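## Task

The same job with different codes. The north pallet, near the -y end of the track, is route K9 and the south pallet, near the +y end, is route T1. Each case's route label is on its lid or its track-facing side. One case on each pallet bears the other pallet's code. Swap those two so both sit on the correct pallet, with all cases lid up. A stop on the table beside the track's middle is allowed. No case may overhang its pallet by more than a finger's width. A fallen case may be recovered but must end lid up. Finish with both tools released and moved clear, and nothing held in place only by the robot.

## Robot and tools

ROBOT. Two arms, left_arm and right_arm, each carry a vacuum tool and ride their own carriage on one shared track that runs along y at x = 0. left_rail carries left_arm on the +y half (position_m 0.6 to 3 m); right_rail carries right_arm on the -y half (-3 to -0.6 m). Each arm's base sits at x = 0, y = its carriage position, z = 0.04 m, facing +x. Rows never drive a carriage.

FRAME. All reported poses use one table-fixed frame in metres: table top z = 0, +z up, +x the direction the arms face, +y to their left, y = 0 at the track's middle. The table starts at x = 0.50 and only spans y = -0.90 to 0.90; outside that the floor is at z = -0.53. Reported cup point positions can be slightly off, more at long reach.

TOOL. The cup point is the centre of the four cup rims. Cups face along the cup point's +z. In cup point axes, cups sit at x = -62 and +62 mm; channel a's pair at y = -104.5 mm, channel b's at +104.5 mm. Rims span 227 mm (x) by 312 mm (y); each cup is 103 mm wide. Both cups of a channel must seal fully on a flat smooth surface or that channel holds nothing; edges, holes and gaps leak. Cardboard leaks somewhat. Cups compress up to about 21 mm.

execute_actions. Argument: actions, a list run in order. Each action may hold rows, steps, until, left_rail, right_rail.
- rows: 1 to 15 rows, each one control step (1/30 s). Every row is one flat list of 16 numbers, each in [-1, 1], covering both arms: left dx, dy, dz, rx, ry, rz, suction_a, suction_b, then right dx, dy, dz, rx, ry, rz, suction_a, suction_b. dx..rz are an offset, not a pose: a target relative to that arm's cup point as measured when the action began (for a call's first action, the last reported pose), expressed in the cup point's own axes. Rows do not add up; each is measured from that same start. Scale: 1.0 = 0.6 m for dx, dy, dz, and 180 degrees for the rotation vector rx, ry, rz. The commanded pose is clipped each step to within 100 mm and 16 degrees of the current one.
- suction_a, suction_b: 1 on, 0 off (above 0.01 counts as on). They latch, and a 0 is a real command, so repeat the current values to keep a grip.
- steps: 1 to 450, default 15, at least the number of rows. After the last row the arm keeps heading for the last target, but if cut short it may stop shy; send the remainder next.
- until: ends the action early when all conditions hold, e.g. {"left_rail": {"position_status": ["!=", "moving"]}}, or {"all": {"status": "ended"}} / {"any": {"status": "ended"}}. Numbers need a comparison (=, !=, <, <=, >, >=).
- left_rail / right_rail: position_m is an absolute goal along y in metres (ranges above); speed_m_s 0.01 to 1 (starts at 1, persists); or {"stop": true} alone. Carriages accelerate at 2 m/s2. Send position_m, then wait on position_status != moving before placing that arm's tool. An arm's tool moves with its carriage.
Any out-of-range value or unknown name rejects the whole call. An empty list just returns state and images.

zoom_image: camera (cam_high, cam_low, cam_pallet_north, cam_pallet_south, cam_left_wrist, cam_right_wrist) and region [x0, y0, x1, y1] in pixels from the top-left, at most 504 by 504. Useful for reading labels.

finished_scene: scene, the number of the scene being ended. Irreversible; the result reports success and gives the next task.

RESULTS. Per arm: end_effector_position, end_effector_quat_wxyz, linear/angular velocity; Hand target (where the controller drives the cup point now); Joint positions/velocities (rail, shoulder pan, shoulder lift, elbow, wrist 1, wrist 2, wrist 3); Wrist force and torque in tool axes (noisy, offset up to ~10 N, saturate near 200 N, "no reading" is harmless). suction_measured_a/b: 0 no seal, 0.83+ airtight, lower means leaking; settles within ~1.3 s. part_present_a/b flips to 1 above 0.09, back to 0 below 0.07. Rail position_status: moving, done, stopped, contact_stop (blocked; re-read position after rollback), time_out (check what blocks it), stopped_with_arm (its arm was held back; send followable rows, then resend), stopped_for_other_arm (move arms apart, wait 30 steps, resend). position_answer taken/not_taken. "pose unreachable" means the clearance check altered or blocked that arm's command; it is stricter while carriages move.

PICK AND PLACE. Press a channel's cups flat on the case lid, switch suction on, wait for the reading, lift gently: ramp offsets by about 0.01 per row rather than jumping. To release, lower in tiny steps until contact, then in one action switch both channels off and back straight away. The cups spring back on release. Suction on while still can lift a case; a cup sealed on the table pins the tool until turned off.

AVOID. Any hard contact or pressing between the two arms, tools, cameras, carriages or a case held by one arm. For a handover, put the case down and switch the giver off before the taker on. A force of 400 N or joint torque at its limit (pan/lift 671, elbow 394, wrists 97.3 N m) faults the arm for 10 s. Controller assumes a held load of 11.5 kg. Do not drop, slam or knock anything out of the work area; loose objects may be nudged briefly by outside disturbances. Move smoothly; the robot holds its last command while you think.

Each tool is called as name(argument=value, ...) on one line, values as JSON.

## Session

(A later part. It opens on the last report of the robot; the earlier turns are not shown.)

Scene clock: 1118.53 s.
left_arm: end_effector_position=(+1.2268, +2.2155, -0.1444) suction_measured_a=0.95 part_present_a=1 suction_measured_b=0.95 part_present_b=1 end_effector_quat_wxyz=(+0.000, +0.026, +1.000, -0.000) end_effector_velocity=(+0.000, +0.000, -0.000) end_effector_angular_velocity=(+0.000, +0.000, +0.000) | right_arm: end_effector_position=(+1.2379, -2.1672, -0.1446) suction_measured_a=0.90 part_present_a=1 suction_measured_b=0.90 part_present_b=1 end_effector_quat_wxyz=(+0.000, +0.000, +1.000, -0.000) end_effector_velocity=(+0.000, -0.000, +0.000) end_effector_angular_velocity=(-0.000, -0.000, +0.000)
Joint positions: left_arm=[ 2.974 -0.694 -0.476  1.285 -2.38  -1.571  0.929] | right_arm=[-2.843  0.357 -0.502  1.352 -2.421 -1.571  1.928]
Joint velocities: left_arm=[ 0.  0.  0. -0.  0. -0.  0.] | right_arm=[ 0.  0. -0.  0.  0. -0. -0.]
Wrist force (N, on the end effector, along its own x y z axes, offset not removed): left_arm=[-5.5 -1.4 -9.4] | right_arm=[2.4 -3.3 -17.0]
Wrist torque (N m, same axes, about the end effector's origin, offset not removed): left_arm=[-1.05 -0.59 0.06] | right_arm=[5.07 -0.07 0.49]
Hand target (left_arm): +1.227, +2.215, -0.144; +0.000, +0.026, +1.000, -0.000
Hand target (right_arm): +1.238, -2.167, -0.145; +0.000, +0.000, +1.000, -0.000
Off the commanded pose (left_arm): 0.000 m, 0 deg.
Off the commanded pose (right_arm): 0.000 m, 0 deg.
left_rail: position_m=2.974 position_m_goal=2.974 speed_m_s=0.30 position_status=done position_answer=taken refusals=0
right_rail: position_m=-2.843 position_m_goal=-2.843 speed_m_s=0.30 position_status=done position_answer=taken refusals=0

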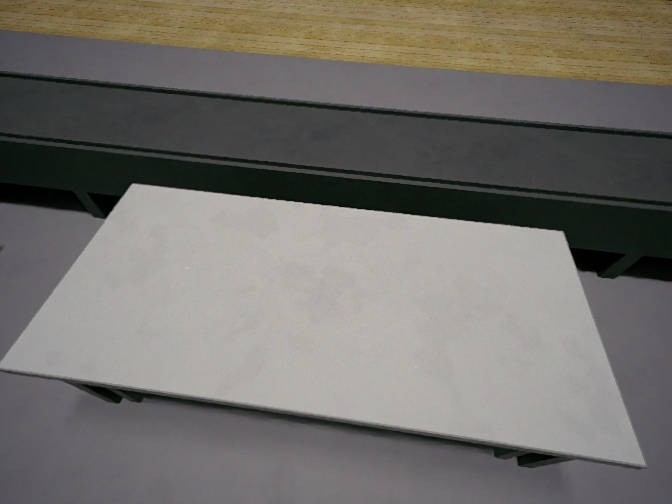

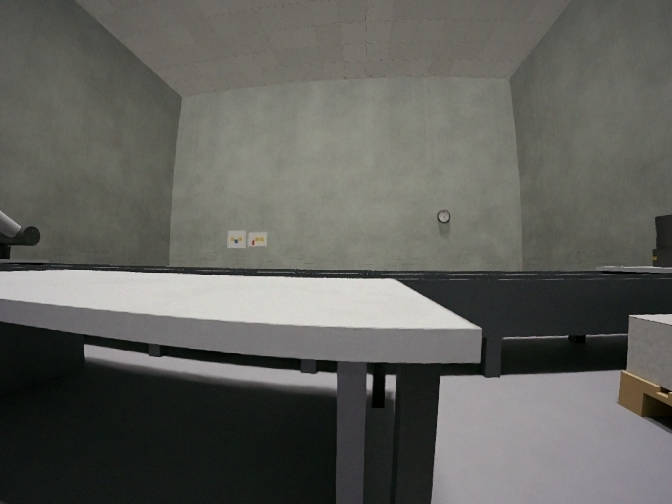

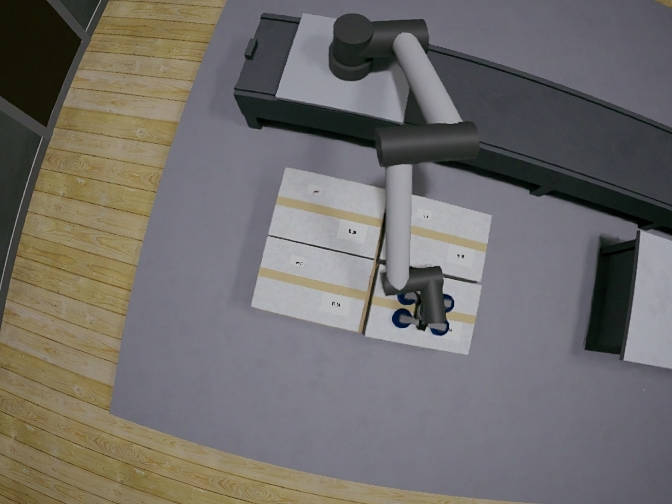

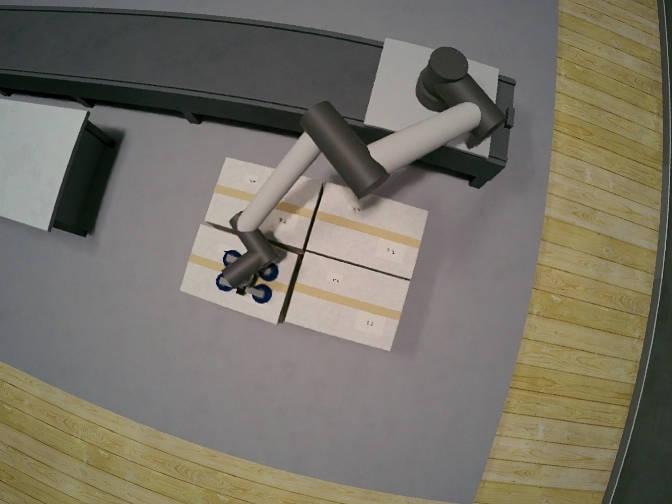

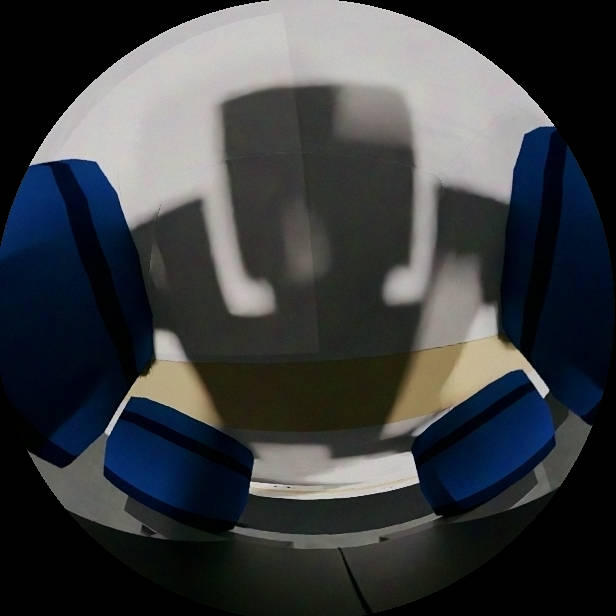

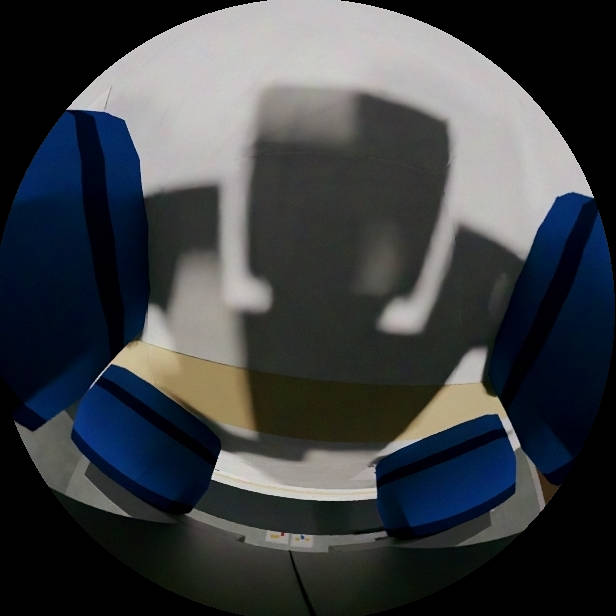

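execute_actions(actions=[])

Scene clock: 1146.97 s.
left_arm: end_effector_position=(+1.2268, +2.2155, -0.1444) suction_measured_a=0.95 part_present_a=1 suction_measured_b=0.95 part_present_b=1 end_effector_quat_wxyz=(+0.000, +0.026, +1.000, -0.000) end_effector_velocity=(+0.000, -0.000, +0.000) end_effector_angular_velocity=(-0.000, -0.000, -0.000) | right_arm: end_effector_position=(+1.2379, -2.1672, -0.1446) suction_measured_a=0.90 part_present_a=1 suction_measured_b=0.90 part_present_b=1 end_effector_quat_wxyz=(+0.000, +0.000, +1.000, -0.000) end_effector_velocity=(-0.000, +0.000, -0.000) end_effector_angular_velocity=(-0.000, +0.000, -0.000)
Joint positions: left_arm=[ 2.974 -0.694 -0.476  1.285 -2.38  -1.571  0.929] | right_arm=[-2.843  0.357 -0.502  1.352 -2.421 -1.571  1.928]
Joint velocities: left_arm=[ 0. -0. -0.  0. -0. -0.  0.] | right_arm=[ 0.  0.  0. -0.  0.  0.  0.]
Wrist force (N, on the end effector, along its own x y z axes, offset not removed): left_arm=[2.0 -4.3 -8.0] | right_arm=[3.3 -3.0 -10.8]
Wrist torque (N m, same axes, about the end effector's origin, offset not removed): left_arm=[-1.52 -1.52 0.04] | right_arm=[5.18 -0.12 0.42]
Hand target (left_arm): +1.227, +2.215, -0.144; +0.000, +0.026, +1.000, -0.000
Hand target (right_arm): +1.238, -2.167, -0.145; +0.000, +0.000, +1.000, -0.000
Off the commanded pose (left_arm): 0.000 m, 0 deg.
Off the commanded pose (right_arm): 0.000 m, 0 deg.
left_rail: position_m=2.974 position_m_goal=2.974 speed_m_s=0.30 position_status=done position_answer=taken refusals=0
right_rail: position_m=-2.843 position_m_goal=-2.843 speed_m_s=0.30 position_status=done position_answer=taken refusals=0

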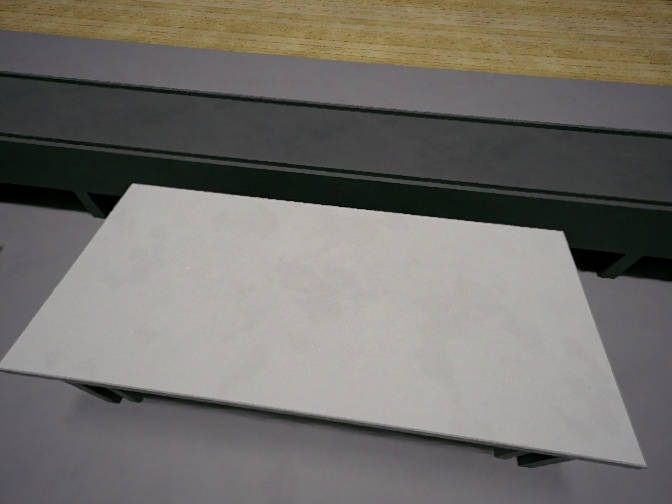

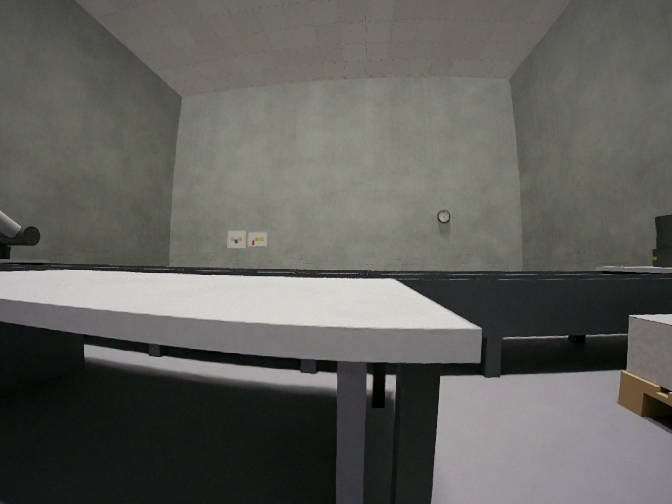

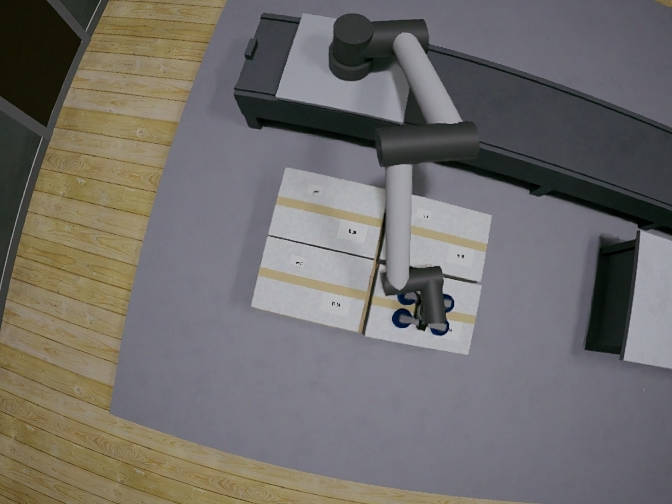

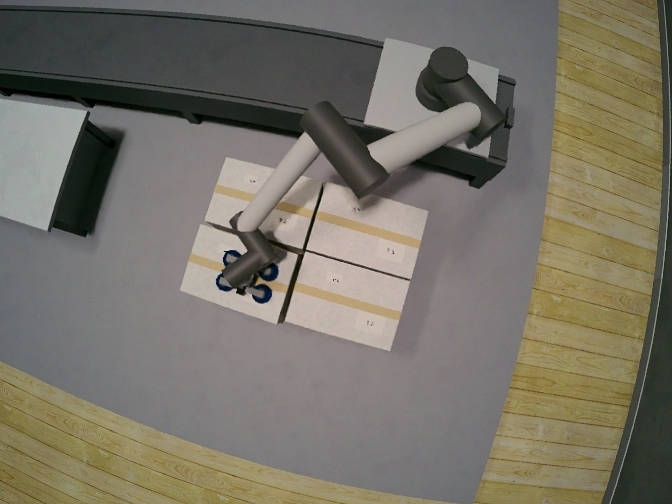

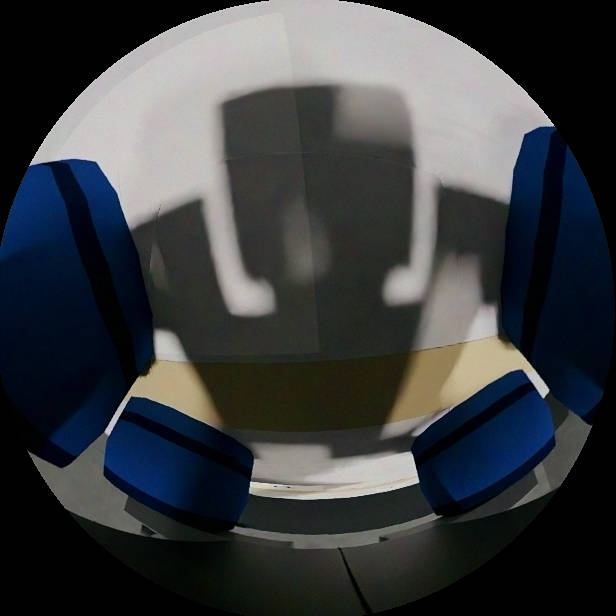

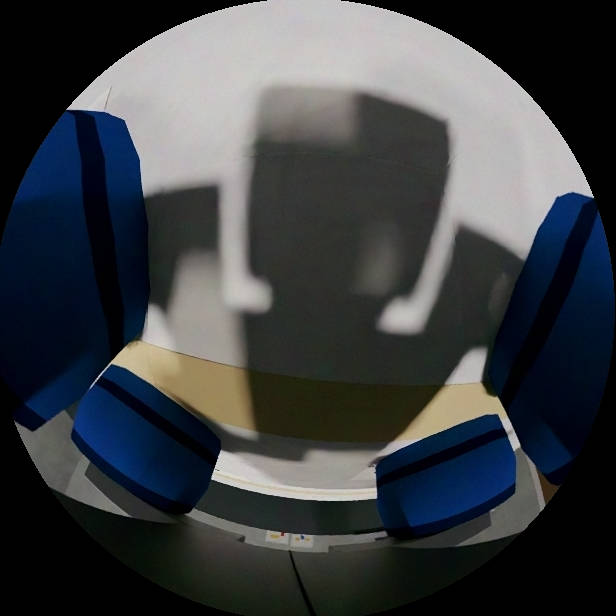

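execute_actions(actions=[{"rows": [[0.0028,0.0015,0.001,0,0,-0.0004,1,1, 0.0012,-0.0025,0.001,0,0,0.0004,1,1],[0.0084,0.0045,0.003,0,0,-0.0012,1,1, 0.0036,-0.0075,0.003,0,0,0.0012,1,1],[0.0168,0.009,0.007,0,0,-0.0024,1,1, 0.0072,-0.015,0.007,0,0,0.0024,1,1],[0.0238,0.0128,0.011,0,0,-0.0034,1,1, 0.0102,-0.0212,0.011,0,0,0.0034,1,1],[0.028,0.015,0.014,0,0,-0.004,1,1, 0.012,-0.025,0.014,0,0,0.004,1,1]], "steps": 5}])

Scene clock: 1157.70 s.
left_arm: end_effector_position=(+1.2219, +2.2188, -0.1464) suction_measured_a=0.95 part_present_a=1 suction_measured_b=0.95 part_present_b=1 end_effector_quat_wxyz=(+0.000, +0.024, +1.000, -0.000) end_effector_velocity=(-0.082, +0.051, -0.040) end_effector_angular_velocity=(+0.002, +0.003, +0.065) | right_arm: end_effector_position=(+1.2356, -2.1717, -0.1466) suction_measured_a=0.90 part_present_a=1 suction_measured_b=0.90 part_present_b=1 end_effector_quat_wxyz=(+0.000, +0.002, +1.000, +0.000) end_effector_velocity=(-0.036, -0.077, -0.041) end_effector_angular_velocity=(-0.000, +0.001, -0.065)
Joint positions: left_arm=[ 2.974 -0.694 -0.479  1.297 -2.389 -1.571  0.924] | right_arm=[-2.843  0.354 -0.503  1.36  -2.427 -1.571  1.929]
Joint velocities: left_arm=[ 0.    -0.009 -0.045  0.193 -0.145 -0.    -0.074] | right_arm=[ 0.    -0.043 -0.017  0.13  -0.111  0.     0.023]
Wrist force (N, on the end effector, along its own x y z axes, offset not removed): left_arm=[-11.5 -9.6 -19.0] | right_arm=[0.3 3.9 -26.6]
Wrist torque (N m, same axes, about the end effector's origin, offset not removed): left_arm=[-0.94 -2.01 -0.04] | right_arm=[4.05 -0.66 0.34]
Hand target (left_arm): +1.211, +2.225, -0.153; -0.000, +0.020, +1.000, +0.000
Hand target (right_arm): +1.231, -2.182, -0.153; -0.000, +0.006, +1.000, -0.000
Off the commanded pose (left_arm): 0.015 m, 0 deg.
Off the commanded pose (right_arm): 0.013 m, 1 deg.
left_rail: position_m=2.974 position_m_goal=2.974 speed_m_s=0.30 position_status=done position_answer=taken refusals=0
right_rail: position_m=-2.843 position_m_goal=-2.843 speed_m_s=0.30 position_status=done position_answer=taken refusals=0

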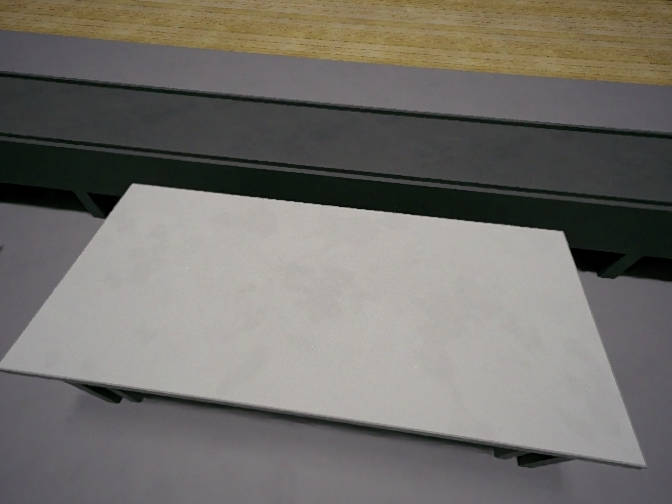

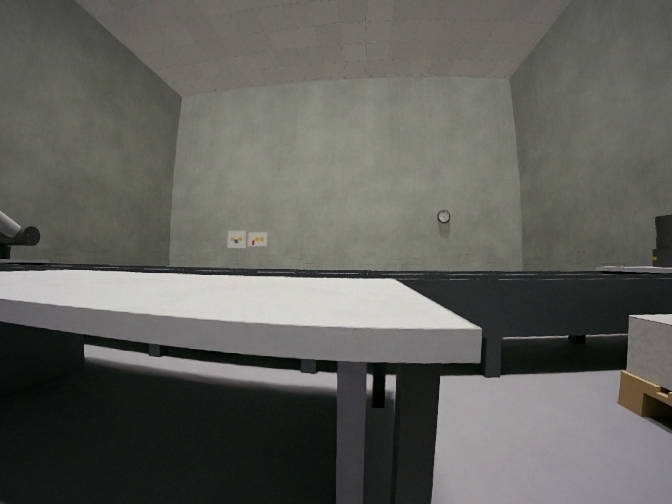

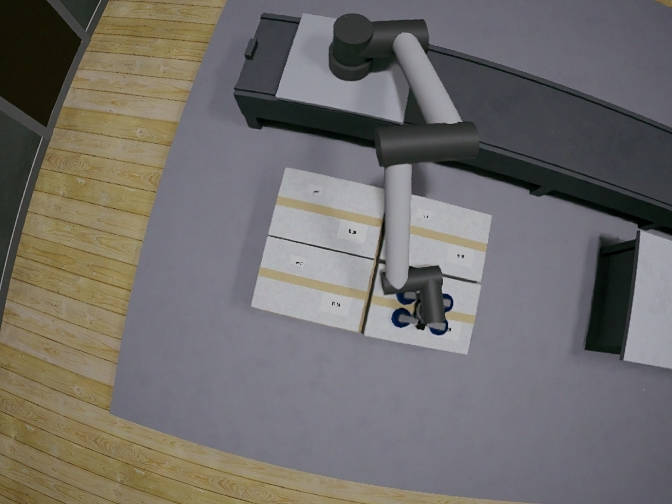

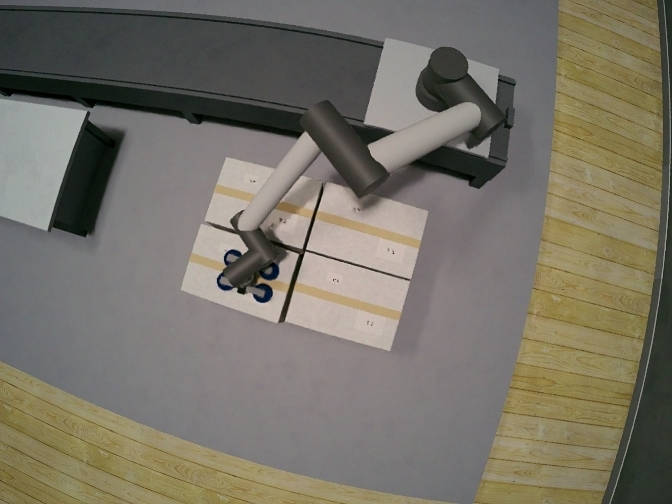

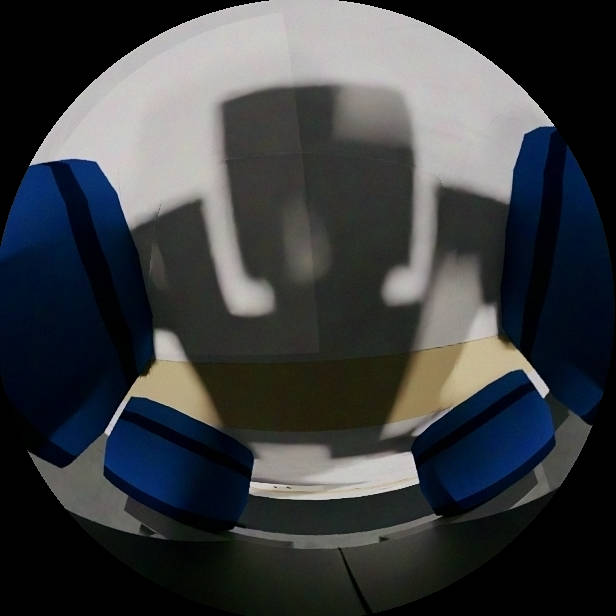

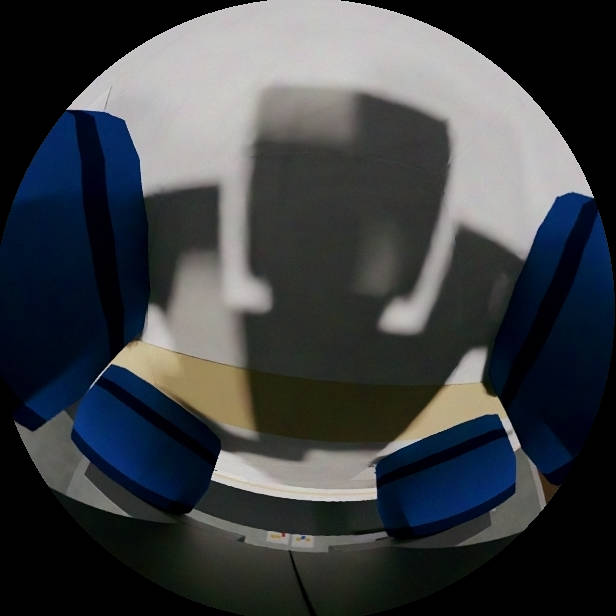

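execute_actions(actions=[])

zoom_image(camera="cam_pallet_north", region=[350, 245, 490, 365])

zoom_image(camera="cam_pallet_south", region=[175, 210, 315, 330])

Scene clock: 1166.23 s.
left_arm: end_effector_position=(+1.2107, +2.2254, -0.1528) suction_measured_a=0.95 part_present_a=1 suction_measured_b=0.95 part_present_b=1 end_effector_quat_wxyz=(-0.000, +0.020, +1.000, +0.000) end_effector_velocity=(+0.000, -0.000, +0.000) end_effector_angular_velocity=(+0.000, -0.000, +0.000) | right_arm: end_effector_position=(+1.2307, -2.1820, -0.1529) suction_measured_a=0.90 part_present_a=1 suction_measured_b=0.90 part_present_b=1 end_effector_quat_wxyz=(-0.000, +0.006, +1.000, -0.000) end_effector_velocity=(-0.000, +0.000, -0.000) end_effector_angular_velocity=(+0.000, +0.000, -0.000)
Joint positions: left_arm=[ 2.974 -0.696 -0.484  1.323 -2.409 -1.571  0.915] | right_arm=[-2.843  0.349 -0.505  1.377 -2.442 -1.571  1.932]
Joint velocities: left_arm=[ 0. -0. -0. -0. -0.  0. -0.] | right_arm=[ 0.  0.  0.  0. -0.  0.  0.]
Wrist force (N, on the end effector, along its own x y z axes, offset not removed): left_arm=[-3.9 1.1 -8.7] | right_arm=[0.7 -8.2 -16.0]
Wrist torque (N m, same axes, about the end effector's origin, offset not removed): left_arm=[-0.78 -1.03 0.00] | right_arm=[4.43 0.19 0.45]
Hand target (left_arm): +1.211, +2.225, -0.153; -0.000, +0.020, +1.000, +0.000
Hand target (right_arm): +1.231, -2.182, -0.153; -0.000, +0.006, +1.000, -0.000
Off the commanded pose (left_arm): 0.000 m, 0 deg.
Off the commanded pose (right_arm): 0.000 m, 0 deg.
left_rail: position_m=2.974 position_m_goal=2.974 speed_m_s=0.30 position_status=done position_answer=taken refusals=0
right_rail: position_m=-2.843 position_m_goal=-2.843 speed_m_s=0.30 position_status=done position_answer=taken refusals=0

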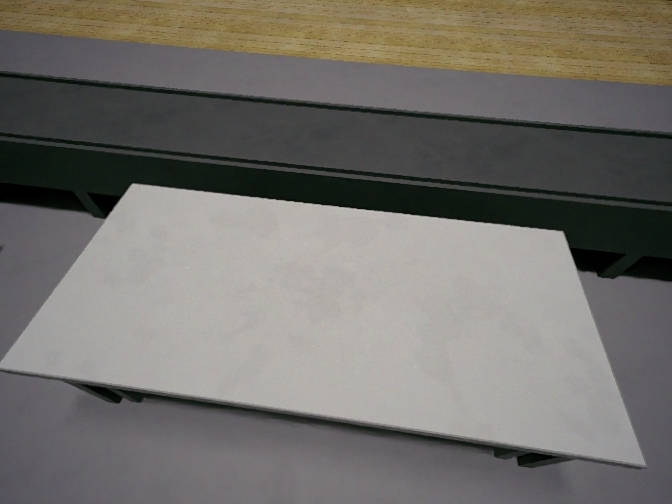

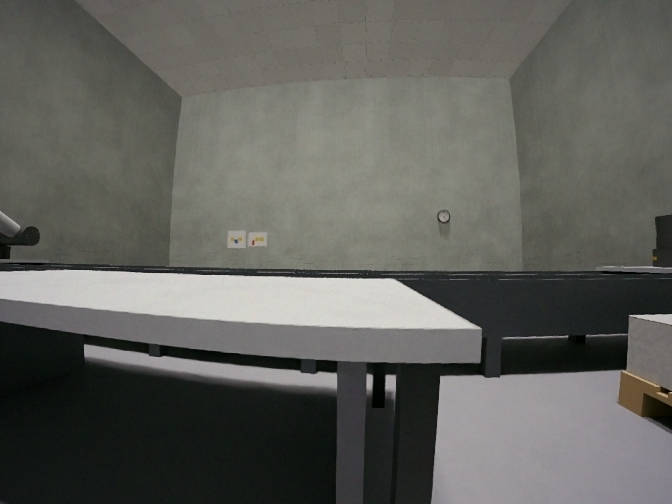

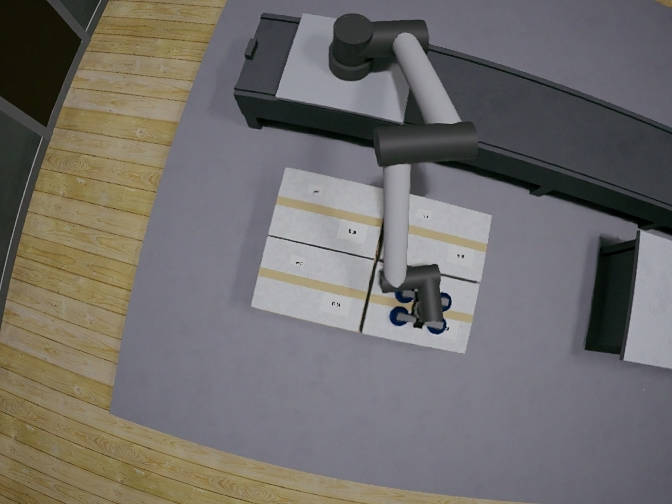

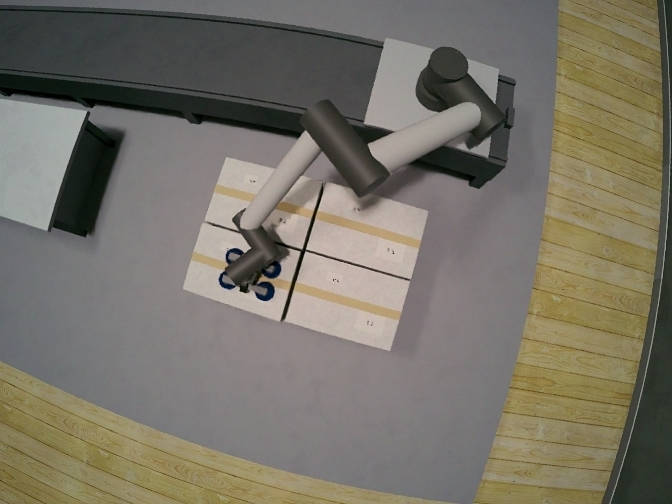

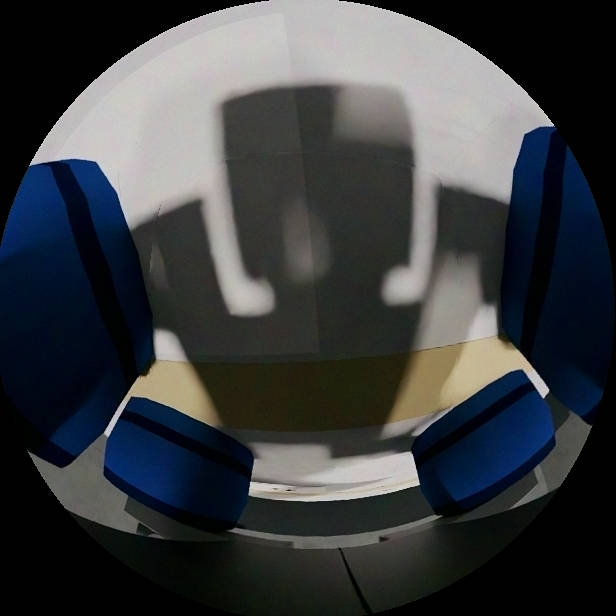

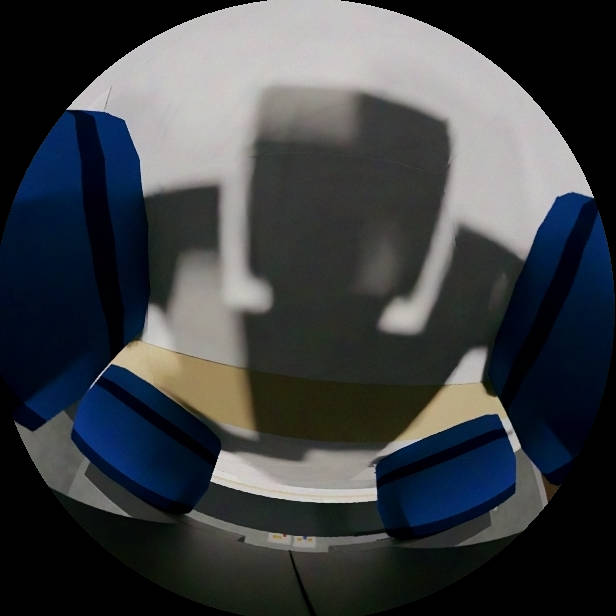

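Region (350, 245, 490, 365) of cam_pallet_north's 672x504 image, scaled by 3.600, with more detail than that image has; it fills the top 432 rows of this view, and the rest is white.

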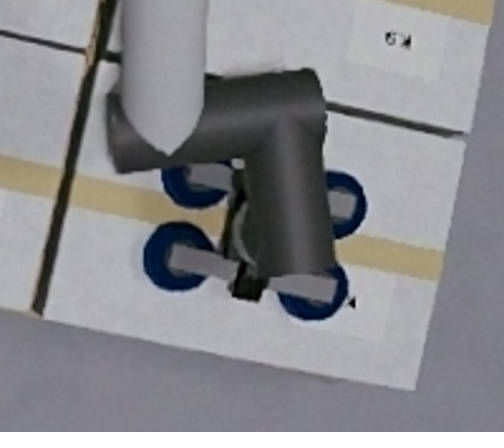

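Region (175, 210, 315, 330) of cam_pallet_south's 672x504 image, scaled by 3.600, with more detail than that image has; it fills the top 432 rows of this view, and the rest is white.

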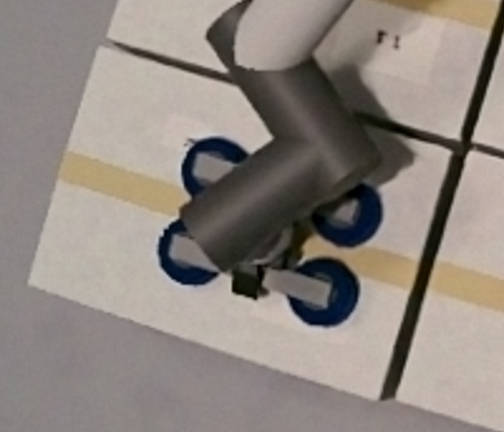

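execute_actions(actions=[{"rows": [[0.0006,0,0.0025,0,0,0,1,1, 0,0,0.0025,0,0,0,1,1],[0.0018,0,0.0075,0,0,0,1,1, 0,0,0.0075,0,0,0,1,1],[0.003,0,0.012,0,0,0,1,1, 0,0,0.012,0,0,0,1,1]], "steps": 3}])

Scene clock: 1196.67 s.
left_arm: end_effector_position=(+1.2106, +2.2253, -0.1534) suction_measured_a=0.95 part_present_a=1 suction_measured_b=0.95 part_present_b=1 end_effector_quat_wxyz=(-0.000, +0.020, +1.000, +0.000) end_effector_velocity=(-0.004, -0.002, -0.025) end_effector_angular_velocity=(-0.005, -0.006, +0.000) | right_arm: end_effector_position=(+1.2307, -2.1820, -0.1536) suction_measured_a=0.90 part_present_a=1 suction_measured_b=0.90 part_present_b=1 end_effector_quat_wxyz=(-0.000, +0.006, +1.000, -0.000) end_effector_velocity=(+0.001, +0.001, -0.027) end_effector_angular_velocity=(+0.002, -0.004, -0.000)
Joint positions: left_arm=[ 2.974 -0.696 -0.484  1.323 -2.41  -1.571  0.914] | right_arm=[-2.843  0.349 -0.504  1.377 -2.443 -1.571  1.932]
Joint velocities: left_arm=[ 0.    -0.003  0.019  0.004 -0.032  0.    -0.003] | right_arm=[ 0.    -0.     0.025 -0.007 -0.024  0.     0.   ]
Wrist force (N, on the end effector, along its own x y z axes, offset not removed): left_arm=[3.5 1.8 -15.2] | right_arm=[-3.3 -3.3 -21.2]
Wrist torque (N m, same axes, about the end effector's origin, offset not removed): left_arm=[-1.00 -1.72 -0.10] | right_arm=[4.95 0.83 0.48]
Hand target (left_arm): +1.209, +2.225, -0.160; -0.000, +0.020, +1.000, +0.000
Hand target (right_arm): +1.231, -2.182, -0.160; -0.000, +0.006, +1.000, -0.000
Off the commanded pose (left_arm): 0.007 m, 0 deg.
Off the commanded pose (right_arm): 0.006 m, 0 deg.
left_rail: position_m=2.974 position_m_goal=2.974 speed_m_s=0.30 position_status=done position_answer=taken refusals=0
right_rail: position_m=-2.843 position_m_goal=-2.843 speed_m_s=0.30 position_status=done position_answer=taken refusals=0

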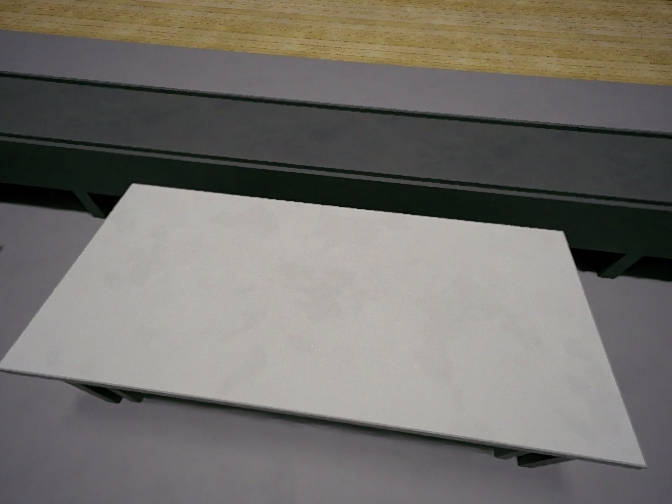

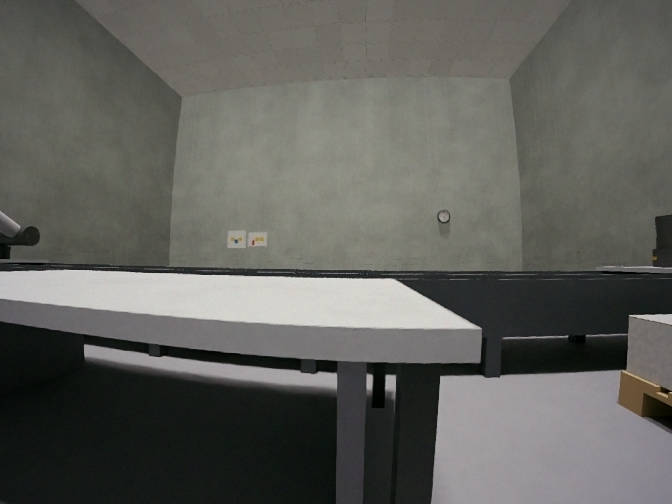

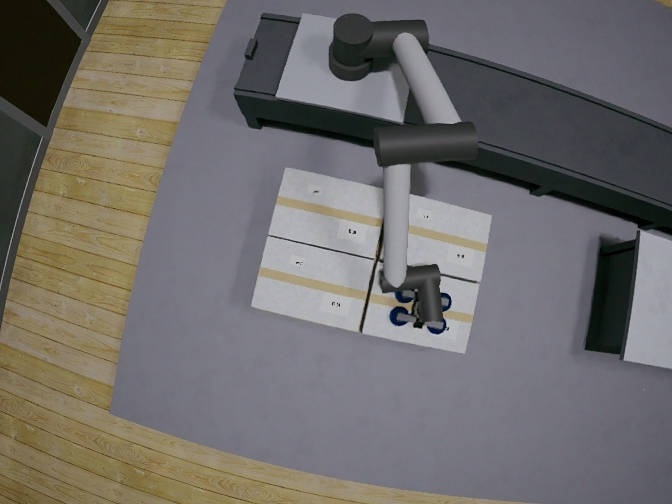

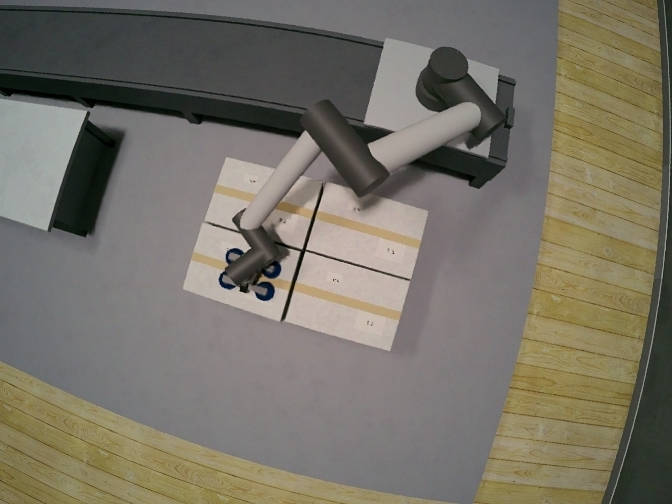

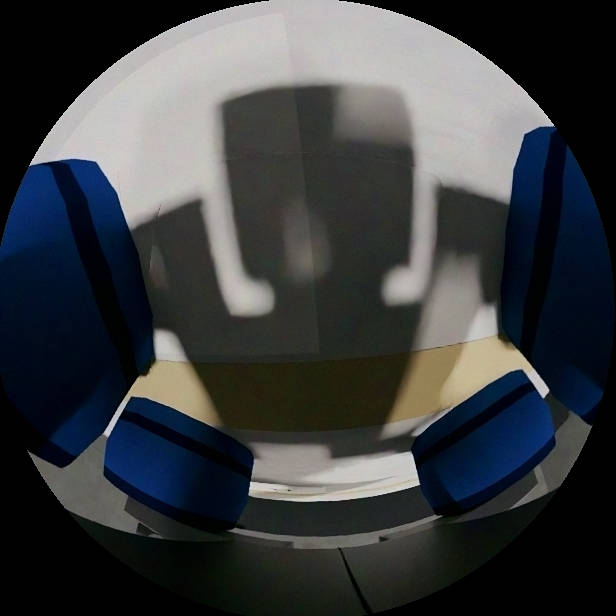

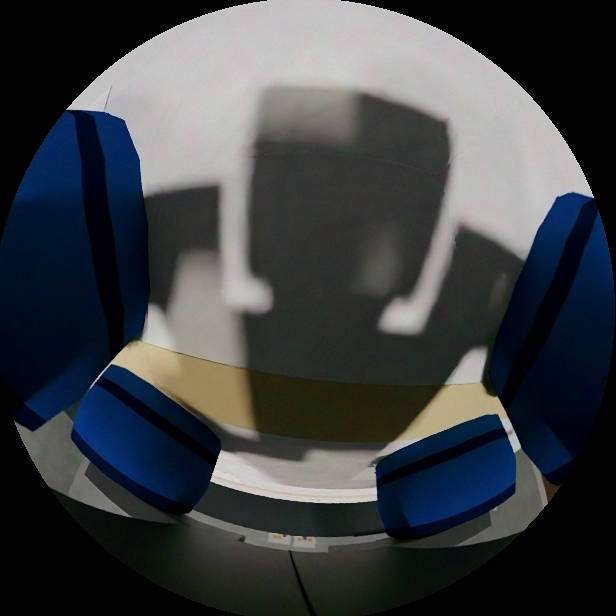

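execute_actions(actions=[])

Scene clock: 1201.83 s.
left_arm: end_effector_position=(+1.2089, +2.2255, -0.1599) suction_measured_a=0.95 part_present_a=1 suction_measured_b=0.95 part_present_b=1 end_effector_quat_wxyz=(-0.000, +0.020, +1.000, +0.000) end_effector_velocity=(-0.000, +0.000, -0.000) end_effector_angular_velocity=(+0.000, +0.000, +0.000) | right_arm: end_effector_position=(+1.2306, -2.1821, -0.1600) suction_measured_a=0.90 part_present_a=1 suction_measured_b=0.90 part_present_b=1 end_effector_quat_wxyz=(-0.000, +0.006, +1.000, -0.000) end_effector_velocity=(+0.000, +0.000, +0.000) end_effector_angular_velocity=(+0.000, -0.000, +0.000)
Joint positions: left_arm=[ 2.974 -0.696 -0.479  1.324 -2.416 -1.571  0.914] | right_arm=[-2.843  0.349 -0.499  1.375 -2.447 -1.571  1.932]
Joint velocities: left_arm=[ 0.  0.  0. -0.  0.  0. -0.] | right_arm=[ 0.  0. -0.  0.  0.  0. -0.]
Wrist force (N, on the end effector, along its own x y z axes, offset not removed): left_arm=[0.2 -4.2 -11.7] | right_arm=[3.7 0.7 -13.9]
Wrist torque (N m, same axes, about the end effector's origin, offset not removed): left_arm=[-1.34 -1.39 -0.12] | right_arm=[5.67 -0.19 0.48]
Hand target (left_arm): +1.209, +2.225, -0.160; -0.000, +0.020, +1.000, +0.000
Hand target (right_arm): +1.231, -2.182, -0.160; -0.000, +0.006, +1.000, -0.000
Off the commanded pose (left_arm): 0.000 m, 0 deg.
Off the commanded pose (right_arm): 0.000 m, 0 deg.
left_rail: position_m=2.974 position_m_goal=2.974 speed_m_s=0.30 position_status=done position_answer=taken refusals=0
right_rail: position_m=-2.843 position_m_goal=-2.843 speed_m_s=0.30 position_status=done position_answer=taken refusals=0

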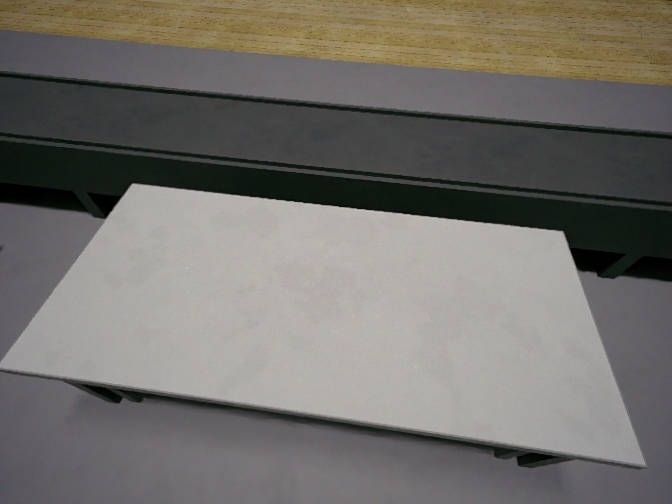

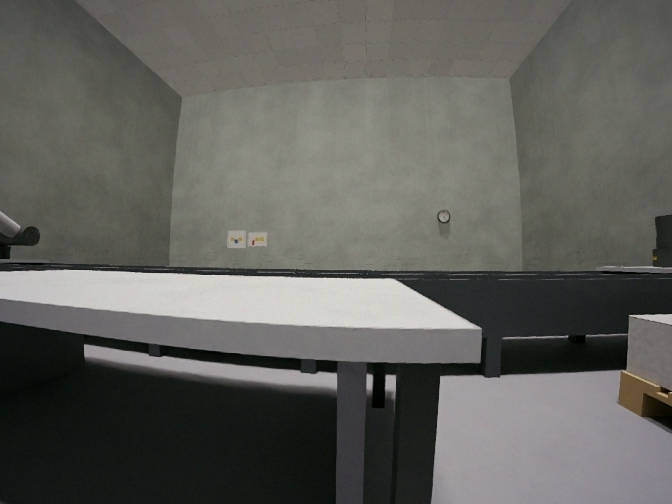

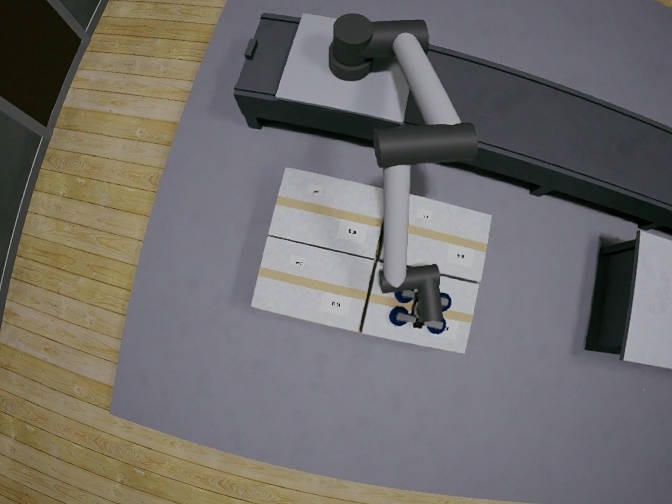

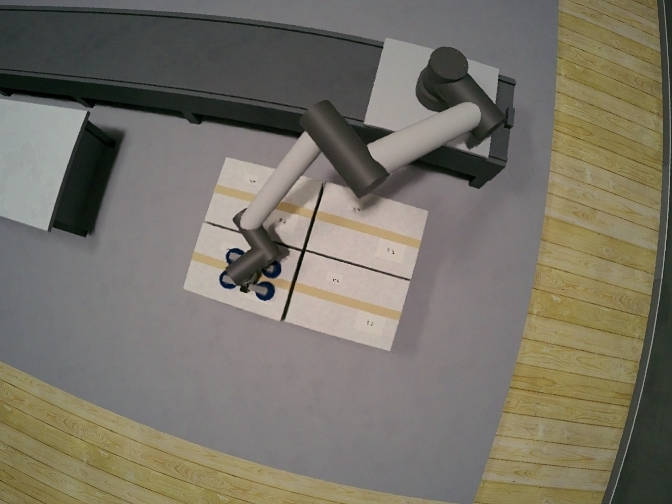

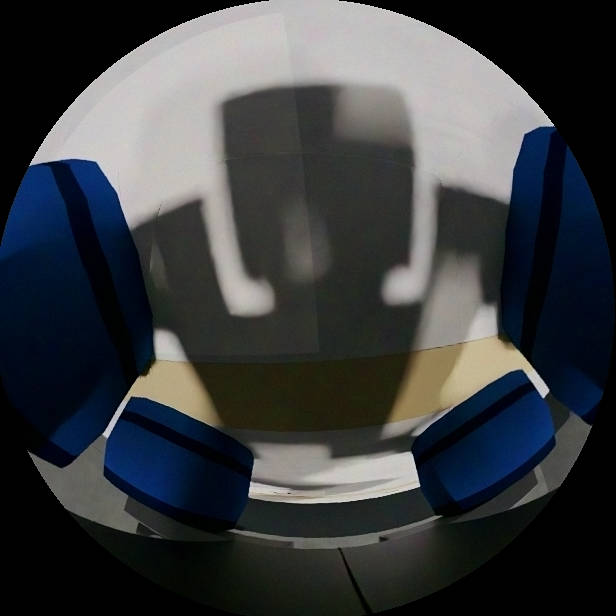

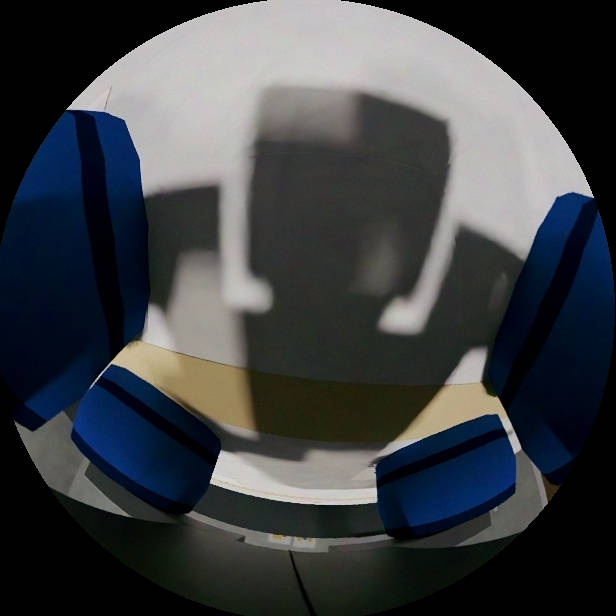

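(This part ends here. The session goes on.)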